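# Transfer 96-well plate from bench spot B1 to nest N1

## Task

Carry the 96-well plate from bench spot B1 into plate nest N1 so that it lies flat within the nest's locators and its A1 well is at the nest corner labelled A1. The plate must stay there on its own, not held by the robot. Finally open the gripper and pull the arm away.

## Robot and tools

ROBOT. Two arms, left_arm and right_arm, hang from one upright column behind the near edge of the table. left_arm is the robot's own left, on the +y side; image left/right tells you nothing about which arm is which. Each arm has seven joints and a two-finger gripper. Arm bases in the scene frame: left_arm (-0.019, +0.031, +0.488), right_arm (-0.015, -0.031, +0.488), both with quat_wxyz (+1.000, 0, 0, +0.029). Matching joint values on the two arms give mirror-image postures.

FRAME. All positions are metres in one scene frame: z = 0 is the table top and +z is up, +x runs out across the table away from the robot, and the origin is 0.07 m behind the middle of the table's near edge. Viewed from the robot's side, B1 is the spot on the left and N1 the nest on the right. The plate has one clipped corner; well A1 is there, and that corner must go to the nest corner marked A1.

GRIPPER FRAME. The fingers extend along the gripper's +z axis and close along its y axis. end_effector_position is the point midway between the pads when closed, just under 1 cm behind the tips; closing pushes the tips about 17 mm further along +z. Printed hand positions may be a little wrong, more so at long reach.

ROW FORMAT. Every moving command uses a row of 16 numbers, always all 16 even if one arm is idle: left_arm x, y, z, qw, qx, qy, qz, opening, then right_arm in the same order. x, y, z is an absolute target position for that gripper in metres; qw..qz is an absolute target orientation, w first, in the scene frame. Opening runs from -1 (closed) to +1 (fully open, 0.145 m); closing from fully open takes at least about 0.5 s. An arm meant to stay still should receive, in every call, its whole pose from the last result before it stopped, plus its intended opening. To keep an orientation, resend the same commanded quaternion rather than the possibly drifted reported one.

execute_actions(actions): a list of up to 15 actions; each action is a table of up to 15 rows, one row per 1/30 s step; if fewer than 15 rows, the last row repeats to fill 15 steps. Each step, the commanded pose is clipped to within 70 mm and 16 degrees of the measured pose, then damped inverse kinematics drives the joints (position favoured over orientation). A distant target may need several actions. An action is rejected for both arms if any target lies over 0.6 m from that gripper's start position along any of its own axes; if the first action fails this against the latest reported state, or any action is malformed, nothing runs. An empty list just returns state and images.

move(target, speed, blocking): target is one 16-number row of absolute poses and openings. Each gripper follows a straight path to its pose; all paths finish together, lasting 0.5 to 10 s (cut off at 10 s). speed is the path's top speed in m/s, 0.002 to 0.5, default 0.25; rotation is capped at twice that in rad/s. Openings are applied at the start. Paths ignore obstacles and the other arm; grippers lag, wander and can spike well above speed, especially with an extended arm. Faster moves and targets set deeper past a contact hit harder. With blocking=false the result arrives after 0.5 s while motion continues; until a result shows it ended, use wait or stop before sending new rows or moves.

wait(seconds): 0 to 10; the arms hold their last command, a running move keeps going, and it returns early when the move finishes.

stop(): brakes a running move; faster arms need more distance. Fingers are not stopped.

zoom_image(camera, region): closer look at cam_low, cam_left_wrist or cam_right_wrist; region [x0, y0, x1, y1] in pixels of the 672x504 image, origin top-left, at most 504 by 504.

read_manual(section): returns only URDF licence text; moves nothing.

finished_scene(scene): ends the current scene, given its number; irreversible; reports whether the goal was met. Call only once the plate rests correctly, released, with the arm clear.

RESULTS. The state line shows each gripper's position and quat_wxyz. grip_measured is the actual finger opening on the command scale; to hold something, command clearly less than it (more gap means more squeeze, roughly 10 N per pad for objects up to about 11 cm wide; fast closing can squeeze harder). Hand target lines show what each arm is currently driving toward. Step readings list positions at some steps; HELD with an arm label means that arm's command was held back that step. 'pose unreachable' means the clearance check altered or blocked a command. The move: line reports the ending (done, off_target, moving, held, fault) and limits (paced = pose clipped; held = some steps blocked, after which the arm may surge). If only one arm is named, the other finished fine. FAULT lines mean an arm stopped. MOTOR HOT appears from 85 °C; at 100 °C an OVER-TEMPERATURE FAULT shuts motors until cooled, so avoid long loaded holds.

CAMERAS. cam_low is fixed, facing back toward the robot from about (1.00, -0.01, 0.32); each wrist camera rides on its gripper. Calibration data may be a few degrees or millimetres off.

AVOID. Dropping the plate from more than a few millimetres, knowing anything off the table, hard slams or pushes, and letting the arms touch or press on each other. Loose objects may occasionally get a brief external nudge; re-check the plate before releasing.

Each tool is called after ">>>" as name([rows], argument=value, ...), one row to a line, values as JSON.

## Session

>>> execute_actions(actions=[])

Scene clock: 0.00 s.
left_arm: end_effector_position=(+0.1970, +0.2258, +0.1917) grip_measured=+1.00 end_effector_quat_wxyz=(-0.118, +0.888, -0.190, +0.402) | right_arm: end_effector_position=(+0.4824, -0.1990, +0.3389) grip_measured=+1.00 end_effector_quat_wxyz=(+0.268, -0.337, +0.891, -0.148)
Joint positions: left_arm=[-0.438  0.997 -0.414  2.068  0.616  0.453 -0.525  0.145] | right_arm=[ 1.215 -0.14   0.725  0.849  1.12  -0.445 -1.205  0.145]
Joint velocities: left_arm=[ 0.011 -0.033  0.002 -0.002 -0.051  0.022  0.037 -0.   ] | right_arm=[-0.033 -0.033 -0.012  0.002 -0.007 -0.051  0.022 -0.   ]
Hand target (left_arm): +0.197, +0.226, +0.192; -0.118, +0.888, -0.190, +0.402
Hand target (right_arm): +0.482, -0.199, +0.339; +0.268, -0.337, +0.891, -0.148

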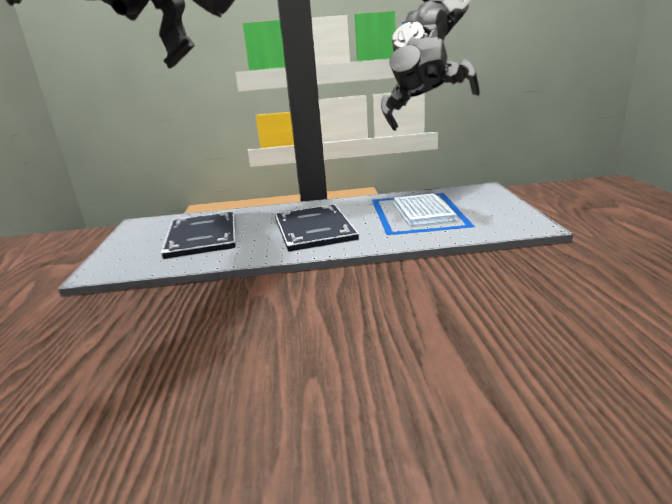

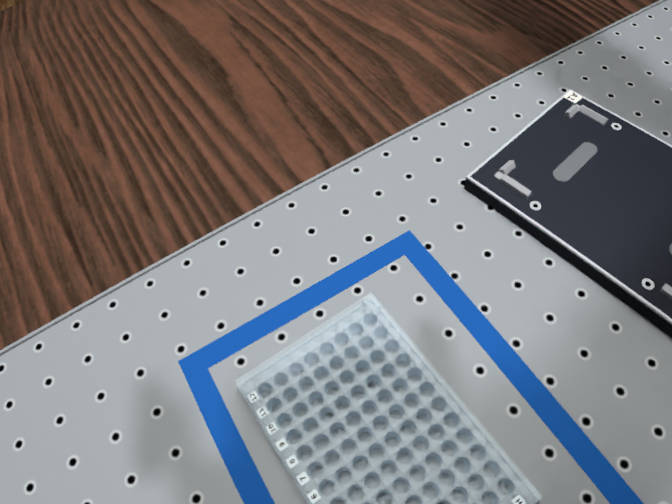

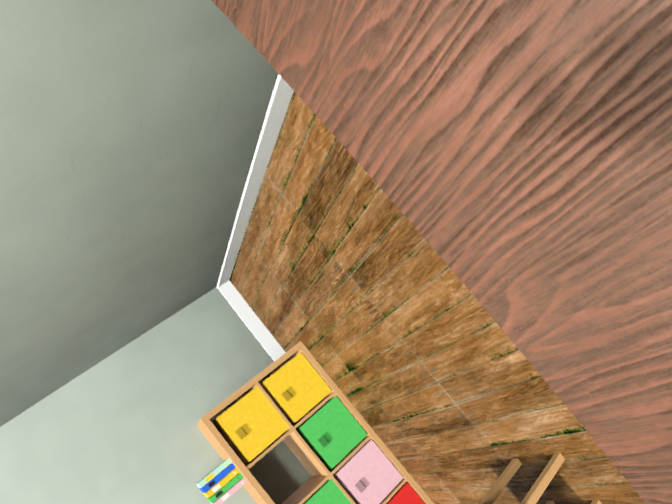

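>>> zoom_image(camera="cam_low", region=[140,180,500,280])

>>> move(target=[0.19,0.21,0.17,0,1,0,0,1,0.19,-0.2,0.17,0,1,0,0,1])

Region (140, 180, 500, 280) of cam_low's 672x504 image, scaled by 1.400, with more detail than that image has.

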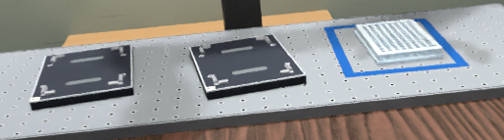

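Scene clock: 5.63 s.
left_arm: end_effector_position=(+0.1902, +0.2110, +0.1712) grip_measured=+1.00 end_effector_quat_wxyz=(+0.024, +0.984, -0.051, +0.171) | right_arm: end_effector_position=(+0.1904, -0.2002, +0.1702) grip_measured=+1.00 end_effector_quat_wxyz=(-0.007, +0.985, +0.036, +0.170)
Joint positions: left_arm=[ 0.024  1.04  -0.611  1.976  1.561  0.795 -0.726  0.145] | right_arm=[-0.256  0.963 -0.354  2.06   1.565  0.777 -0.875  0.145]
Joint velocities: left_arm=[-0.077  0.011 -0.007  0.002 -0.095 -0.022  0.051  0.   ] | right_arm=[-0.055 -0.055 -0.002 -0.012 -0.022  0.007  0.007 -0.   ]
Hand target (left_arm): +0.190, +0.211, +0.171; +0.026, +0.984, -0.050, +0.170
Hand target (right_arm): +0.190, -0.200, +0.169; -0.010, +0.985, +0.038, +0.168
Off the commanded pose (left_arm): 0.002 m, 21 deg; orientation clipped at the last step of the last action.
Off the commanded pose (right_arm): 0.000 m, 20 deg; orientation clipped at the last step of the last action.
joint sent to its limit (left arm) — the command would take joint 5 (forearm roll) past its upper limit and joint 6 (wrist pitch) past its upper limit, so those joints were sent only as far as their limits.
joint sent to its limit (right arm) — the command would take joint 5 (forearm roll) past its upper limit and joint 6 (wrist pitch) past its upper limit, so those joints were sent only as far as their limits.
move: off_target (left_arm, right_arm); limits=paced
camera_calibration (this result's frames):
cam_left_wrist: T_world_to_cam=[[-0.271324, -0.882074, 0.385134, 0.16487], [-0.958388, 0.210703, -0.192604, 0.18031], [0.0887419, -0.421366, -0.902539, 0.280492], [0, 0, 0, 1]] pos_world=[0.192649, 0.225625, 0.224386]
cam_right_wrist: T_world_to_cam=[[0.207069, -0.927007, -0.3127, -0.167859], [-0.975982, -0.173622, -0.131586, 0.184555], [0.0676898, 0.332437, -0.940693, 0.260828], [0, 0, 0, 1]] pos_world=[0.197225, -0.210273, 0.217155]

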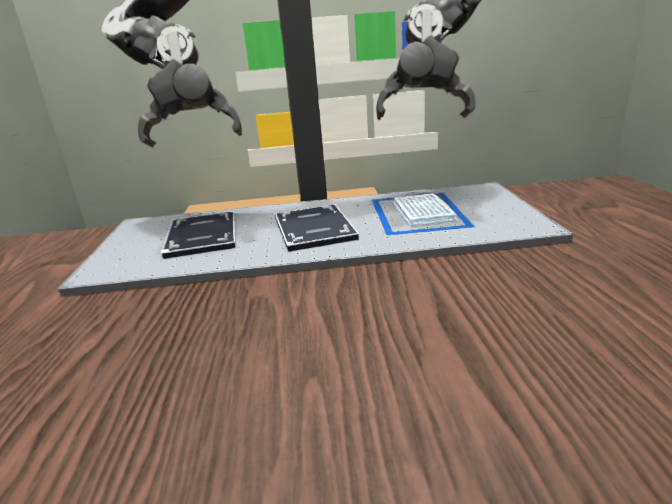

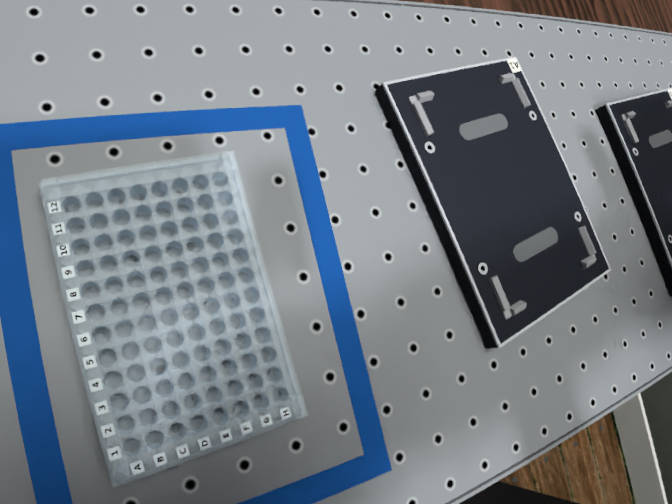

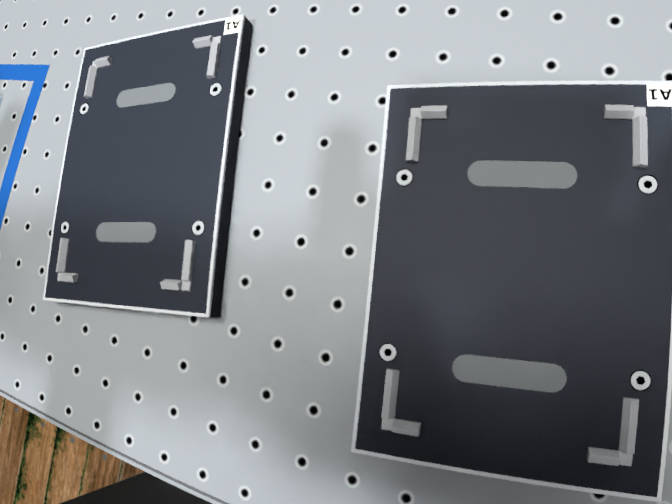

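>>> move(target=[0.207,0.206,0.07,0,1,0,0,0.7,0.2,-0.2,0.09,0,1,0,0,1], speed=0.15)

Scene clock: 7.60 s.
left_arm: end_effector_position=(+0.2068, +0.2072, +0.0713) grip_measured=+0.70 end_effector_quat_wxyz=(+0.003, +0.998, -0.010, +0.056) | right_arm: end_effector_position=(+0.1994, -0.2023, +0.0899) grip_measured=+1.00 end_effector_quat_wxyz=(-0.002, +0.997, +0.013, +0.075)
Joint positions: left_arm=[ 0.373  0.733 -1.018  1.368  1.562  0.796 -0.649  0.125] | right_arm=[ 0.081  0.826 -0.723  1.598  1.565  0.777 -0.76   0.145]
Joint velocities: left_arm=[-0.077 -0.011 -0.012 -0.022 -0.037  0.007 -0.022  0.   ] | right_arm=[-0.033 -0.077  0.002  0.007 -0.022 -0.125  0.037  0.   ]
Hand target (left_arm): +0.206, +0.207, +0.071; +0.004, +0.998, -0.012, +0.055
Hand target (right_arm): +0.199, -0.201, +0.090; -0.005, +0.997, +0.015, +0.073
Off the commanded pose (left_arm): 0.002 m, 7 deg.
Off the commanded pose (right_arm): 0.002 m, 9 deg.
joint sent to its limit (left arm) — the command would take joint 5 (forearm roll) past its upper limit and joint 6 (wrist pitch) past its upper limit, so those joints were sent only as far as their limits.
joint sent to its limit (right arm) — the command would take joint 5 (forearm roll) past its upper limit and joint 6 (wrist pitch) past its upper limit, so those joints were sent only as far as their limits.
move: off_target (left_arm, right_arm)
camera_calibration (this result's frames):
cam_left_wrist: T_world_to_cam=[[-0.104972, -0.913346, 0.39342, 0.175919], [-0.99048, 0.131445, 0.0408759, 0.184153], [-0.0890468, -0.385384, -0.91845, 0.217666], [0, 0, 0, 1]] pos_world=[0.220249, 0.220354, 0.123178]
cam_right_wrist: T_world_to_cam=[[0.101301, -0.937213, -0.333722, -0.175885], [-0.989873, -0.128486, 0.0603606, 0.177125], [-0.0994494, 0.324227, -0.940737, 0.217051], [0, 0, 0, 1]] pos_world=[0.214734, -0.212457, 0.1348]

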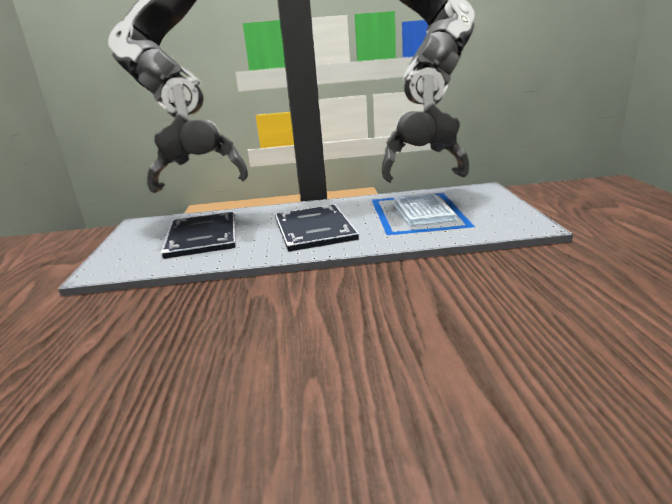

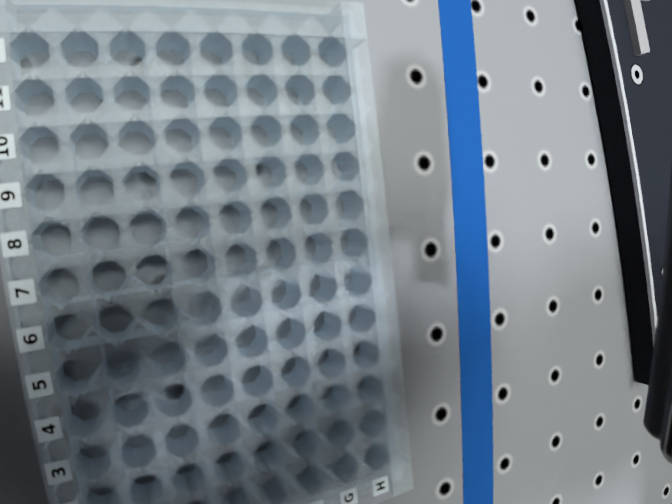

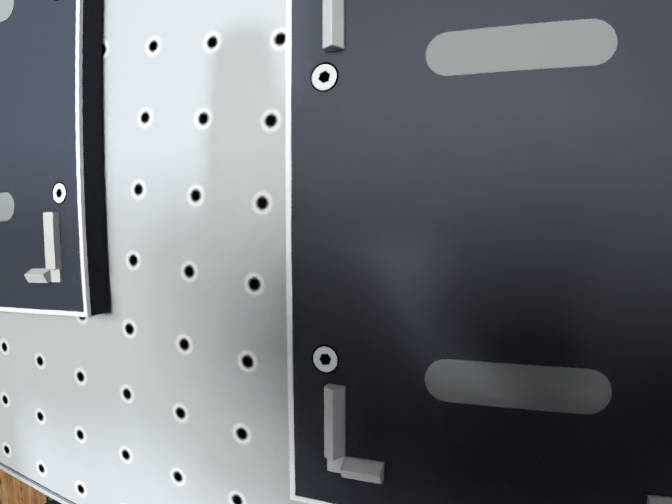

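>>> move(target=[0.207,0.204,0.016,0,1,0,0,0.6,0.2,-0.2,0.08,0,0.707,0.707,0,1], speed=0.3)

>>> move(target=[0.207,0.204,0.016,0,1,0,0,-0.3,0.2,-0.2,0.08,0,0.02,1,0,1], speed=0.3)

>>> zoom_image(camera="cam_low", region=[350,140,510,250])

Scene clock: 10.87 s.
left_arm: end_effector_position=(+0.2063, +0.2057, +0.0170) grip_measured=+0.60 end_effector_quat_wxyz=(-0.002, +1.000, +0.002, -0.000) | right_arm: end_effector_position=(+0.2009, -0.1989, +0.0797) grip_measured=+1.00 end_effector_quat_wxyz=(-0.002, +0.706, +0.708, +0.011)
Joint positions: left_arm=[ 0.467  0.523 -1.137  0.93   1.455  0.796 -0.435  0.119] | right_arm=[ 0.7    0.908 -1.579  1.465  0.07   0.576  0.643  0.145]
Joint velocities: left_arm=[-0.011  0.033  0.007 -0.002 -0.037 -0.037 -0.022 -0.   ] | right_arm=[-0.011 -0.011 -0.002 -0.017  0.007 -0.066  0.022 -0.   ]
Hand target (left_arm): +0.207, +0.205, +0.017; -0.000, +1.000, -0.000, -0.000
Hand target (right_arm): +0.201, -0.199, +0.080; -0.004, +0.704, +0.710, +0.010
Off the commanded pose (left_arm): 0.002 m, 0 deg.
Off the commanded pose (right_arm): 0.002 m, 1 deg.
joint sent to its limit (left arm) — the command would take joint 6 (wrist pitch) past its upper limit, so that joint was sent only as far as its limit.
move: done
camera_calibration (this result's frames):
cam_left_wrist: T_world_to_cam=[[-0.0379027, -0.918687, 0.393165, 0.183142], [-0.982418, 0.106234, 0.153521, 0.187743], [-0.182805, -0.380433, -0.906561, 0.185331], [0, 0, 0, 1]] pos_world=[0.225263, 0.218812, 0.0671867]
cam_right_wrist: T_world_to_cam=[[0.944501, 0.0358183, -0.32655, -0.152705], [0.102711, -0.976401, 0.189979, -0.218836], [-0.312039, -0.212975, -0.925891, 0.141242], [0, 0, 0, 1]] pos_world=[0.210779, -0.178121, 0.122483]

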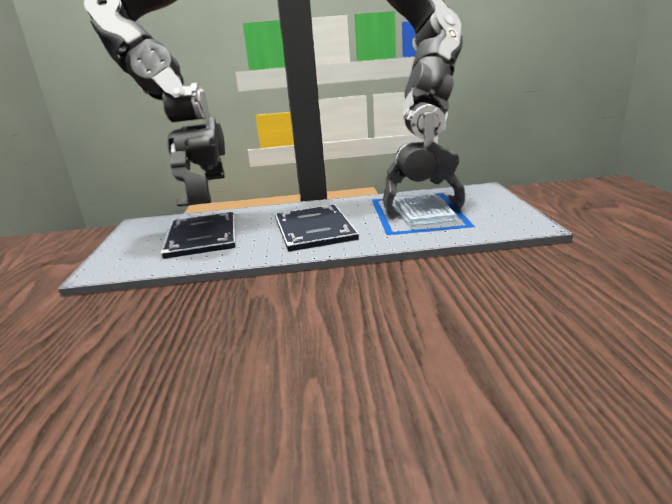

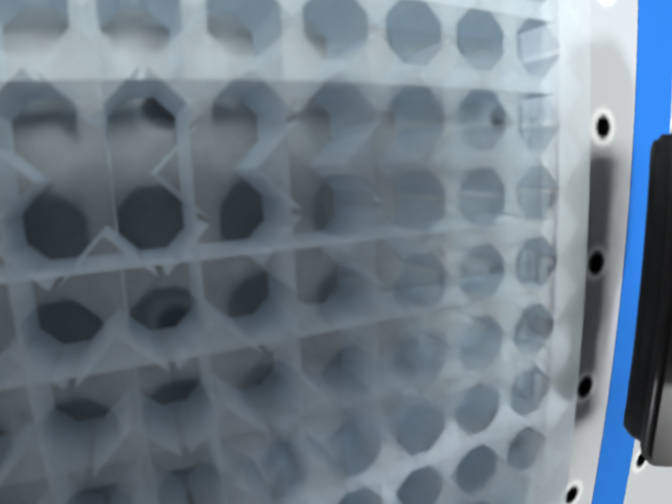

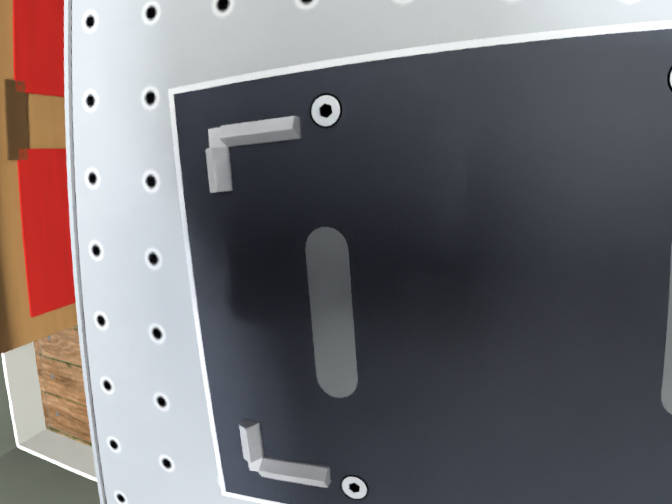

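Scene clock: 13.77 s.
left_arm: end_effector_position=(+0.2066, +0.2058, +0.0168) grip_measured=+0.12 end_effector_quat_wxyz=(-0.002, +1.000, +0.002, -0.001) | right_arm: end_effector_position=(+0.1971, -0.2000, +0.0799) grip_measured=+1.00 end_effector_quat_wxyz=(-0.010, +0.022, +1.000, +0.001)
Joint positions: left_arm=[ 0.468  0.521 -1.137  0.925  1.455  0.797 -0.435  0.085] | right_arm=[ 0.7    0.908 -1.579  1.467 -1.047 -0.519  0.734  0.145]
Joint velocities: left_arm=[-0.033  0.033  0.017 -0.007 -0.066  0.022 -0.007  0.   ] | right_arm=[ 0.033  0.055 -0.007 -0.007 -0.066  0.051 -0.037  0.   ]
Hand target (left_arm): +0.207, +0.204, +0.016; -0.000, +1.000, -0.000, +0.000
Hand target (right_arm): +0.197, -0.199, +0.080; -0.010, +0.020, +1.000, +0.004
Off the commanded pose (left_arm): 0.002 m, 0 deg.
Off the commanded pose (right_arm): 0.003 m, 1 deg.
move: done
camera_calibration (this result's frames):
cam_left_wrist: T_world_to_cam=[[-0.0360261, -0.918962, 0.392697, 0.183004], [-0.982363, 0.104712, 0.154917, 0.188287], [-0.183483, -0.38019, -0.906526, 0.185326], [0, 0, 0, 1]] pos_world=[0.225564, 0.218917, 0.0669686]
cam_right_wrist: T_world_to_cam=[[0.00908504, 0.941409, -0.337144, 0.217382], [0.980256, 0.0582141, 0.188967, -0.18553], [0.197521, -0.332205, -0.922294, 0.0153299], [0, 0, 0, 1]] pos_world=[0.176865, -0.188752, 0.122487]

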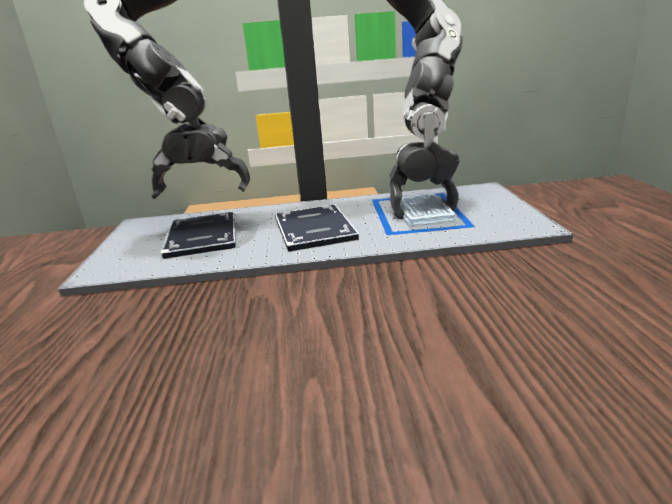

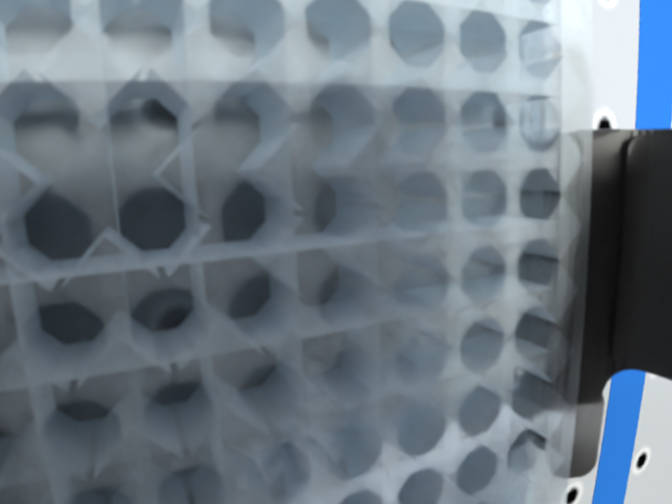

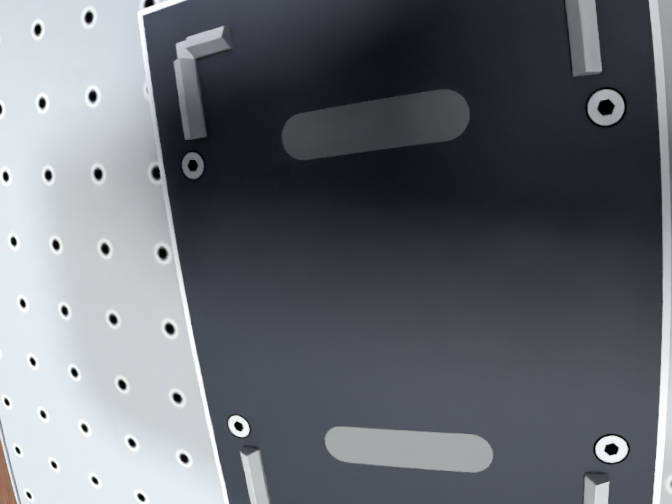

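Region (350, 140, 510, 250) of cam_low's 672x504 image, scaled by 3.150, with more detail than that image has; it fills the top 346 rows of this view, and the rest is white.

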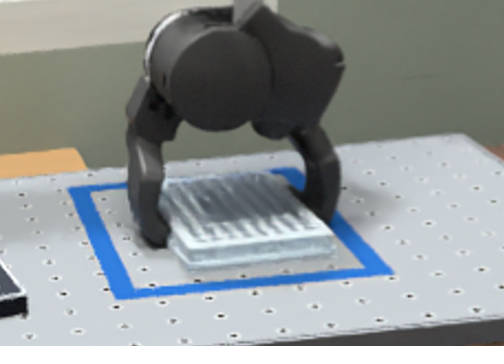

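>>> move(target=[0.207,0.204,0.055,0,1,0,0,-0.3,0.2,-0.3,0.1,0,0.02,1,0,1], speed=0.1)

>>> move(target=[0.21,0.16,0.065,0,0.3,-0.954,0,-0.3,0.2,-0.3,0.1,0,0.02,1,0,1], speed=0.3)

>>> move(target=[0.228,0.003,0.05,0,0.07,-0.9976,0,-0.3,0.2,-0.3,0.1,0,0.02,1,0,1], speed=0.1)

>>> zoom_image(camera="cam_low", region=[240,150,400,260])

Scene clock: 15.70 s.
left_arm: end_effector_position=(+0.2073, +0.2029, +0.0538) grip_measured=+0.12 end_effector_quat_wxyz=(+0.005, +0.999, -0.007, +0.033) | right_arm: end_effector_position=(+0.1987, -0.3014, +0.1002) grip_measured=+1.00 end_effector_quat_wxyz=(-0.002, +0.024, +1.000, -0.003)
Joint positions: left_arm=[ 0.421  0.667 -1.082  1.237  1.562  0.797 -0.601  0.085] | right_arm=[ 0.727  1.163 -1.579  1.365 -1.262 -0.674  0.355  0.145]
Joint velocities: left_arm=[-0.033  0.011 -0.007 -0.017 -0.022  0.007 -0.037 -0.   ] | right_arm=[-0.055  0.055  0.002 -0.007 -0.066 -0.051 -0.007  0.   ]
Hand target (left_arm): +0.207, +0.204, +0.054; +0.003, +0.999, -0.006, +0.033
Hand target (right_arm): +0.199, -0.300, +0.100; -0.003, +0.022, +1.000, +0.000
Off the commanded pose (left_arm): 0.002 m, 4 deg.
Off the commanded pose (right_arm): 0.002 m, 1 deg.
joint sent to its limit (left arm) — the command would take joint 5 (forearm roll) past its upper limit and joint 6 (wrist pitch) past its upper limit, so those joints were sent only as far as their limits.
move: off_target (left_arm)
camera_calibration (this result's frames):
cam_left_wrist: T_world_to_cam=[[-0.0802953, -0.912555, 0.400993, 0.173238], [-0.988344, 0.125091, 0.0867672, 0.184298], [-0.129341, -0.389352, -0.911963, 0.208803], [0, 0, 0, 1]] pos_world=[0.223067, 0.216333, 0.104962]
cam_right_wrist: T_world_to_cam=[[0.0171529, 0.938574, -0.344651, 0.317925], [0.977578, 0.0566124, 0.202823, -0.186412], [0.209876, -0.340403, -0.916558, -0.0053954], [0, 0, 0, 1]] pos_world=[0.177912, -0.289679, 0.142437]

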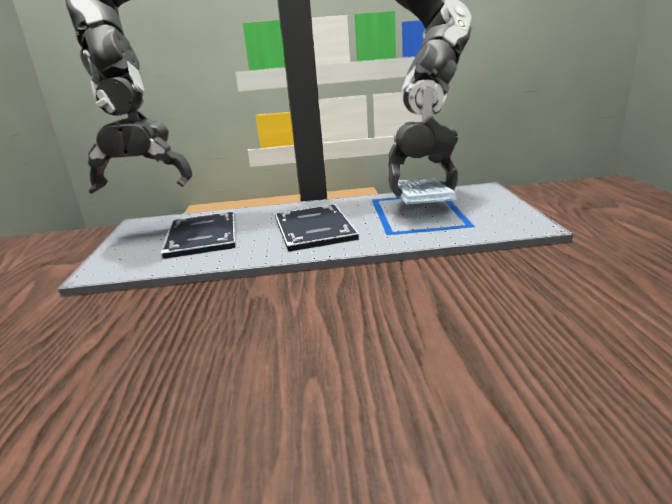

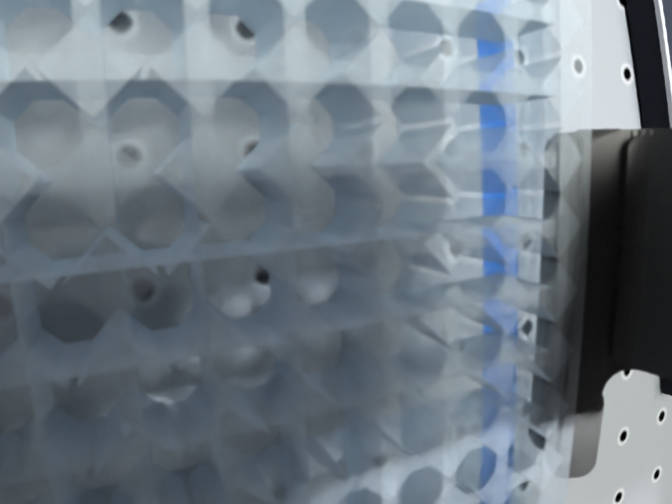

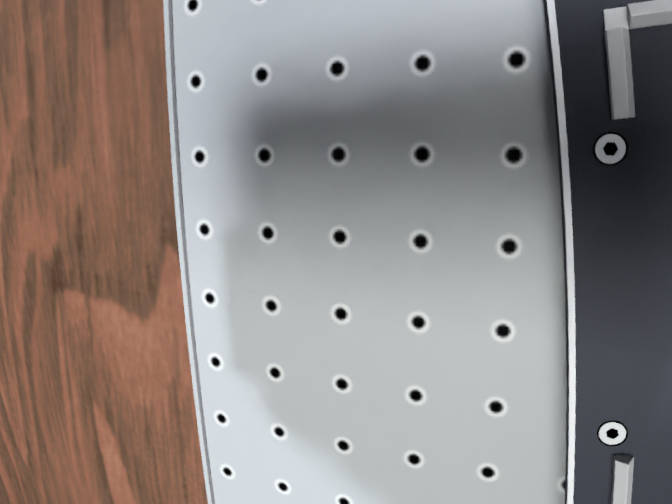

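Scene clock: 20.27 s.
left_arm: end_effector_position=(+0.2144, +0.1627, +0.0649) grip_measured=+0.12 end_effector_quat_wxyz=(+0.012, -0.312, +0.950, -0.001) | right_arm: end_effector_position=(+0.1992, -0.3014, +0.1001) grip_measured=+1.00 end_effector_quat_wxyz=(-0.001, +0.021, +1.000, -0.003)
Joint positions: left_arm=[ 0.741  0.613 -1.579  1.274 -0.688 -0.094  0.927  0.085] | right_arm=[ 0.727  1.162 -1.579  1.364 -1.271 -0.674  0.349  0.145]
Joint velocities: left_arm=[-0.011 -0.033  0.002  0.007 -0.007 -0.081 -0.007 -0.   ] | right_arm=[-0.033  0.033 -0.002  0.002 -0.066 -0.007 -0.051  0.   ]
Hand target (left_arm): +0.214, +0.162, +0.066; +0.012, -0.308, +0.951, +0.001
Hand target (right_arm): +0.200, -0.300, +0.100; -0.000, +0.020, +1.000, -0.000
Off the commanded pose (left_arm): 0.005 m, 2 deg.
Off the commanded pose (right_arm): 0.002 m, 0 deg.
move: off_target (left_arm)
camera_calibration (this result's frames):
cam_left_wrist: T_world_to_cam=[[-0.519636, 0.761169, 0.388072, -0.044596], [0.852489, 0.492177, 0.176136, -0.264752], [-0.0569308, 0.422354, -0.904641, 0.0561876], [0, 0, 0, 1]] pos_world=[0.205723, 0.140519, 0.114769]
cam_right_wrist: T_world_to_cam=[[0.0121436, 0.938621, -0.344737, 0.318915], [0.976727, 0.0626982, 0.205116, -0.185106], [0.21414, -0.339205, -0.916015, -0.00616654], [0, 0, 0, 1]] pos_world=[0.178245, -0.289827, 0.142261]

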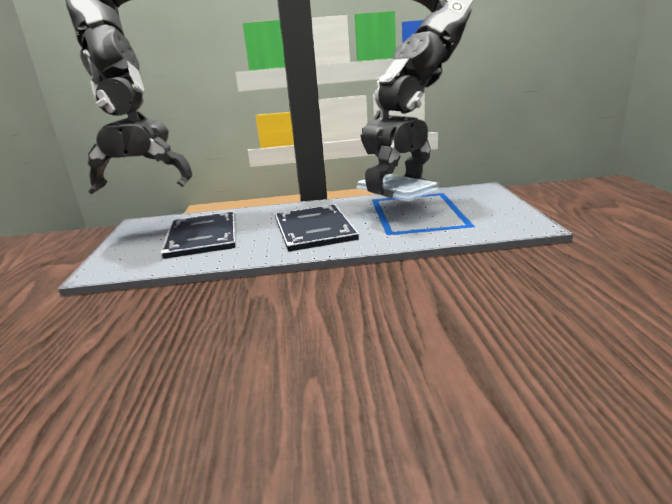

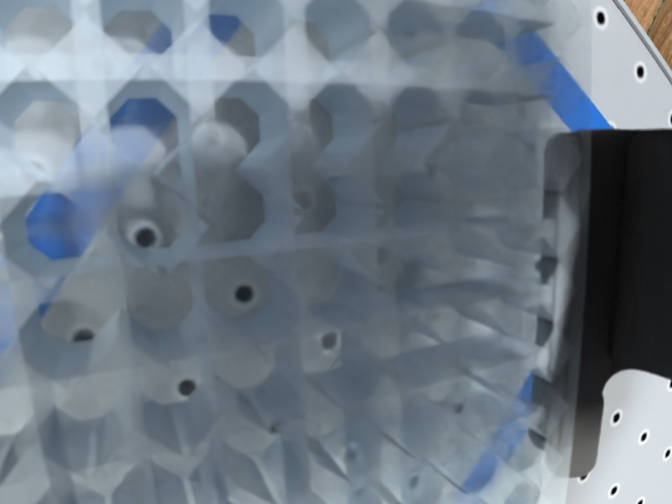

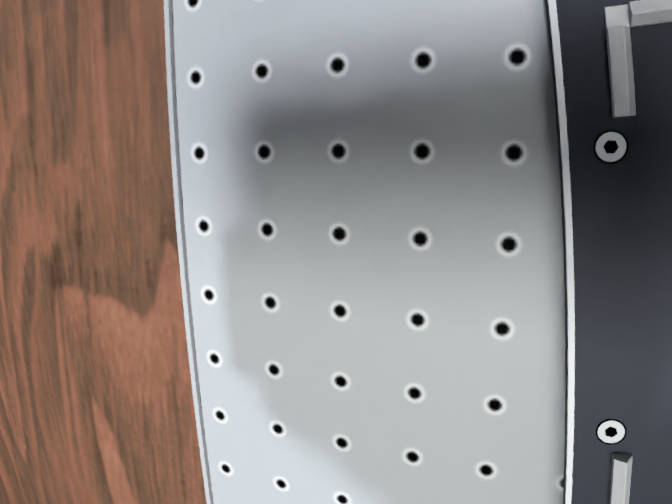

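Scene clock: 23.00 s.
left_arm: end_effector_position=(+0.2319, +0.0020, +0.0515) grip_measured=+0.12 end_effector_quat_wxyz=(+0.006, -0.071, +0.997, -0.001) | right_arm: end_effector_position=(+0.1992, -0.3014, +0.1001) grip_measured=+1.00 end_effector_quat_wxyz=(-0.001, +0.021, +1.000, -0.003)
Joint positions: left_arm=[ 0.735 -0.035 -1.579  0.787 -0.94  -0.392  0.978  0.085] | right_arm=[ 0.727  1.162 -1.579  1.364 -1.271 -0.674  0.349  0.145]
Joint velocities: left_arm=[ 0.011 -0.033  0.007 -0.007 -0.066  0.007 -0.022  0.   ] | right_arm=[-0.033 -0.077  0.007  0.002  0.051  0.007  0.007 -0.   ]
Hand target (left_arm): +0.230, +0.003, +0.050; +0.005, -0.070, +0.998, -0.001
Hand target (right_arm): +0.200, -0.300, +0.100; -0.000, +0.020, +1.000, -0.000
Off the commanded pose (left_arm): 0.004 m, 1 deg.
Off the commanded pose (right_arm): 0.002 m, 0 deg.
move: off_target (left_arm)
camera_calibration (this result's frames):
cam_left_wrist: T_world_to_cam=[[-0.0947722, 0.914104, 0.394249, -0.00709398], [0.985711, 0.0307681, 0.165613, -0.227684], [0.139257, 0.404311, -0.903958, 0.0673644], [0, 0, 0, 1]] pos_world=[0.214377, -0.0137461, 0.101399]
cam_right_wrist: T_world_to_cam=[[0.0121436, 0.938621, -0.344737, 0.318915], [0.976727, 0.0626982, 0.205116, -0.185106], [0.21414, -0.339205, -0.916015, -0.00616654], [0, 0, 0, 1]] pos_world=[0.178245, -0.289827, 0.142261]

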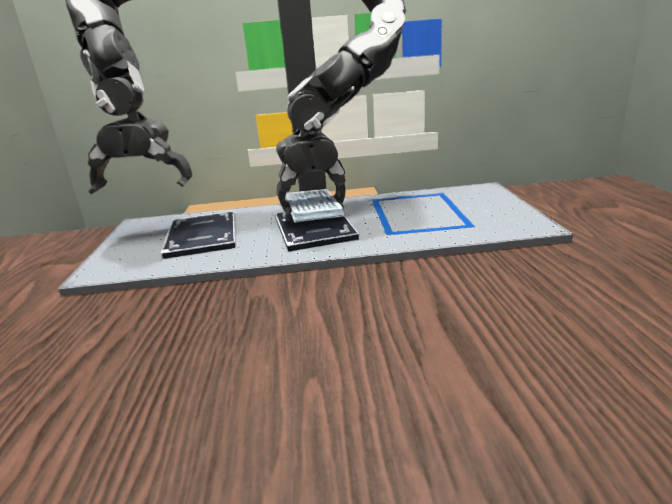

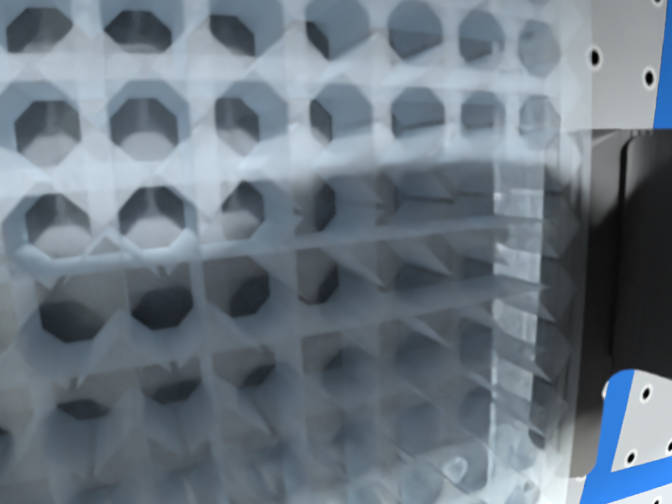

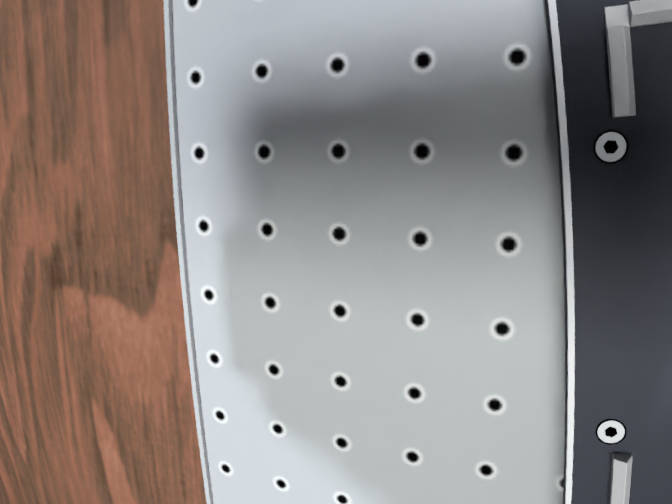

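Region (240, 150, 400, 260) of cam_low's 672x504 image, scaled by 3.150, with more detail than that image has; it fills the top 346 rows of this view, and the rest is white.

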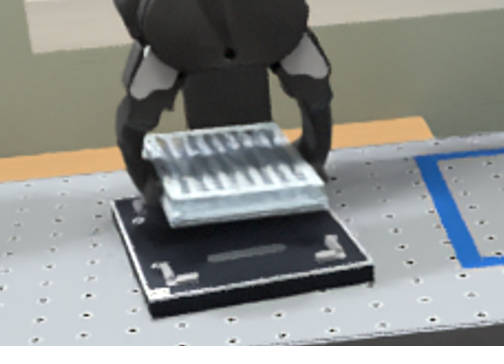

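>>> move(target=[0.228,0.004,0.033,0,0.07,-0.9976,0,-0.3,0.2,-0.3,0.1,0,0.02,1,0,1], speed=0.03)

>>> zoom_image(camera="cam_low", region=[260,180,380,260])

Scene clock: 24.10 s.
left_arm: end_effector_position=(+0.2298, +0.0056, +0.0343) grip_measured=+0.12 end_effector_quat_wxyz=(+0.002, -0.072, +0.997, +0.003) | right_arm: end_effector_position=(+0.1992, -0.3013, +0.1001) grip_measured=+1.00 end_effector_quat_wxyz=(-0.001, +0.021, +1.000, -0.003)
Joint positions: left_arm=[ 0.703 -0.085 -1.579  0.649 -0.992 -0.427  0.897  0.085] | right_arm=[ 0.727  1.162 -1.579  1.364 -1.271 -0.674  0.349  0.145]
Joint velocities: left_arm=[-0.033 -0.055  0.012  0.002  0.037 -0.022 -0.037 -0.   ] | right_arm=[ 0.011 -0.055 -0.017  0.007 -0.007  0.051 -0.007 -0.   ]
Hand target (left_arm): +0.228, +0.004, +0.033; +0.000, -0.069, +0.998, -0.000
Hand target (right_arm): +0.200, -0.300, +0.100; -0.000, +0.020, +1.000, +0.000
Off the commanded pose (left_arm): 0.003 m, 0 deg.
Off the commanded pose (right_arm): 0.002 m, 0 deg.
move: done
camera_calibration (this result's frames):
cam_left_wrist: T_world_to_cam=[[-0.0921326, 0.911233, 0.401454, -0.00462004], [0.987017, 0.0303043, 0.157732, -0.222926], [0.131565, 0.410774, -0.902195, 0.0523234], [0, 0, 0, 1]] pos_world=[0.212722, -0.0105276, 0.0842231]
cam_right_wrist: T_world_to_cam=[[0.0121497, 0.938752, -0.344379, 0.318859], [0.976724, 0.0626194, 0.205155, -0.185139], [0.214154, -0.338856, -0.916141, -0.00603139], [0, 0, 0, 1]] pos_world=[0.178247, -0.28978, 0.142265]

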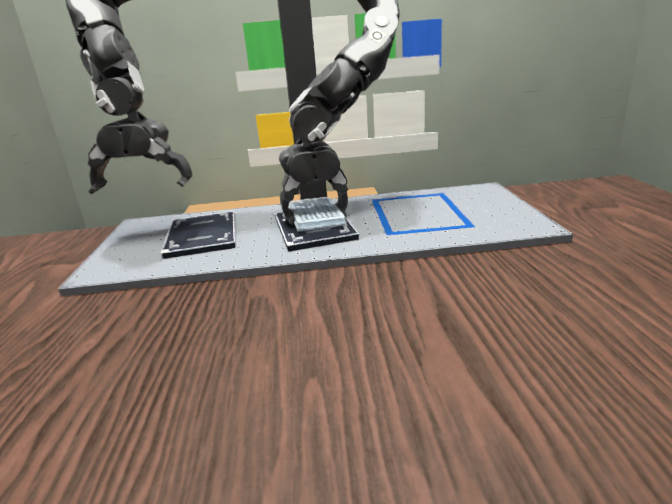

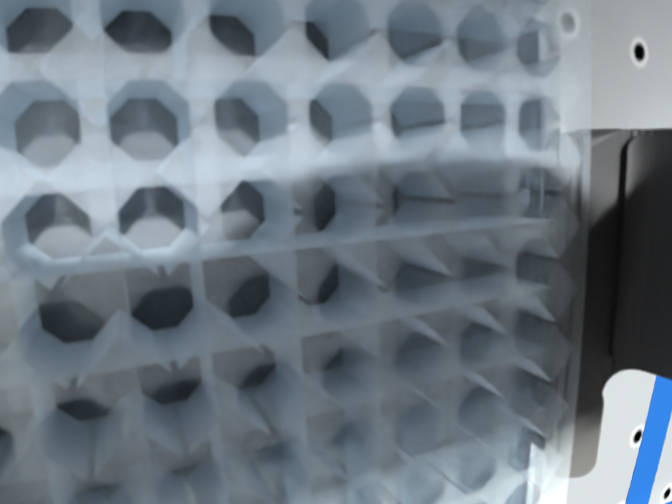

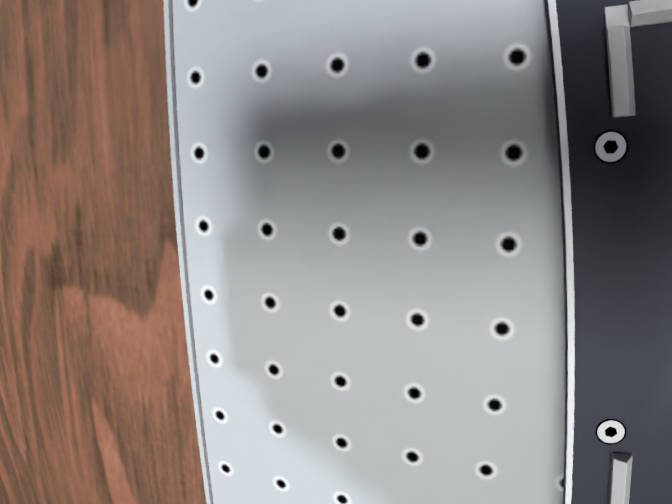

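Region (260, 180, 380, 260) of cam_low's 672x504 image, scaled by 4.200, with more detail than that image has.

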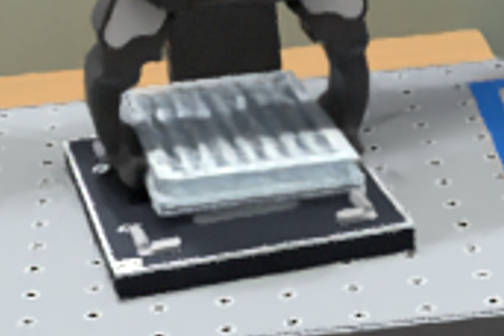

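>>> move(target=[0.229,-0.001,0.026,0,0.07,-0.9976,0,-0.3,0.2,-0.3,0.1,0,0.02,1,0,1], speed=0.01)

>>> zoom_image(camera="cam_low", region=[260,180,380,260])

Scene clock: 25.53 s.
left_arm: end_effector_position=(+0.2318, +0.0049, +0.0302) grip_measured=+0.13 end_effector_quat_wxyz=(-0.000, -0.071, +0.997, +0.017) | right_arm: end_effector_position=(+0.1992, -0.3013, +0.1001) grip_measured=+1.00 end_effector_quat_wxyz=(-0.001, +0.021, +1.000, -0.003)
Joint positions: left_arm=[ 0.702 -0.144 -1.579  0.543 -1.009 -0.455  0.882  0.085] | right_arm=[ 0.727  1.162 -1.579  1.364 -1.271 -0.674  0.349  0.145]
Joint velocities: left_arm=[-0.033 -0.077 -0.012 -0.017  0.066 -0.022  0.051 -0.   ] | right_arm=[-0.055 -0.033 -0.002 -0.007 -0.022  0.066 -0.007  0.   ]
Hand target (left_arm): +0.229, -0.001, +0.027; +0.000, -0.070, +0.998, +0.000
Hand target (right_arm): +0.200, -0.300, +0.100; -0.000, +0.020, +1.000, -0.000
Off the commanded pose (left_arm): 0.008 m, 2 deg.
Off the commanded pose (right_arm): 0.002 m, 0 deg.
joint sent to its limit (left arm) — the command would take joint 3 (upper arm roll) past its lower limit, so that joint was sent only as far as its limit.
move: off_target (left_arm)
camera_calibration (this result's frames):
cam_left_wrist: T_world_to_cam=[[-0.088204, 0.899865, 0.427158, -0.00384371], [0.988261, 0.0253548, 0.150653, -0.224278], [0.124737, 0.435432, -0.891538, 0.0497725], [0, 0, 0, 1]] pos_world=[0.215098, -0.0125272, 0.0798042]
cam_right_wrist: T_world_to_cam=[[0.0121497, 0.938752, -0.344379, 0.318859], [0.976724, 0.0626194, 0.205155, -0.185139], [0.214154, -0.338856, -0.916141, -0.00603139], [0, 0, 0, 1]] pos_world=[0.178247, -0.28978, 0.142265]

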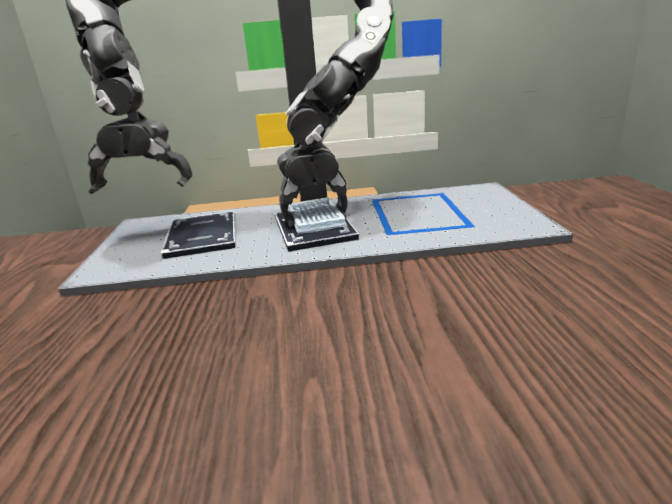

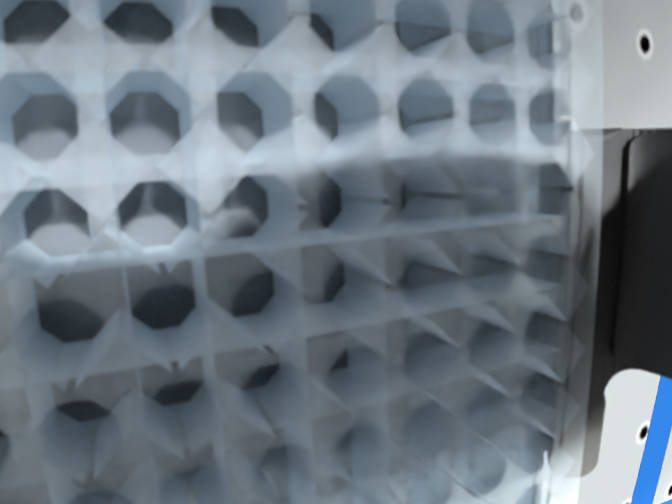

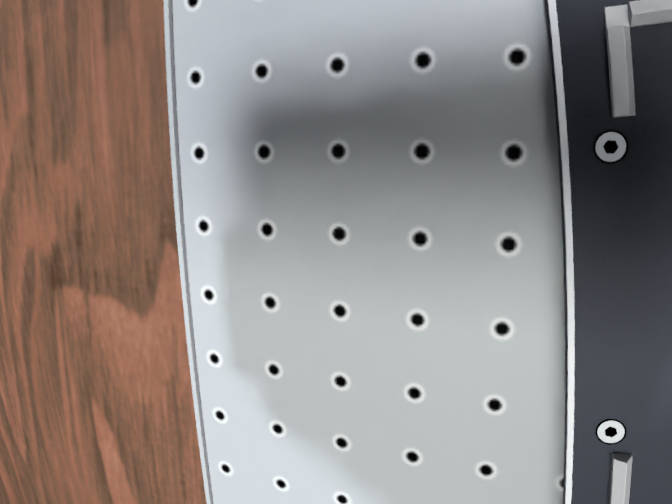

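Region (260, 180, 380, 260) of cam_low's 672x504 image, scaled by 4.200, with more detail than that image has.

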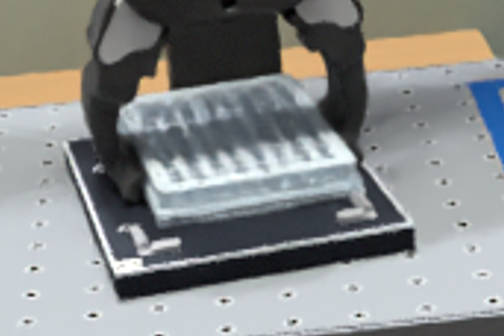

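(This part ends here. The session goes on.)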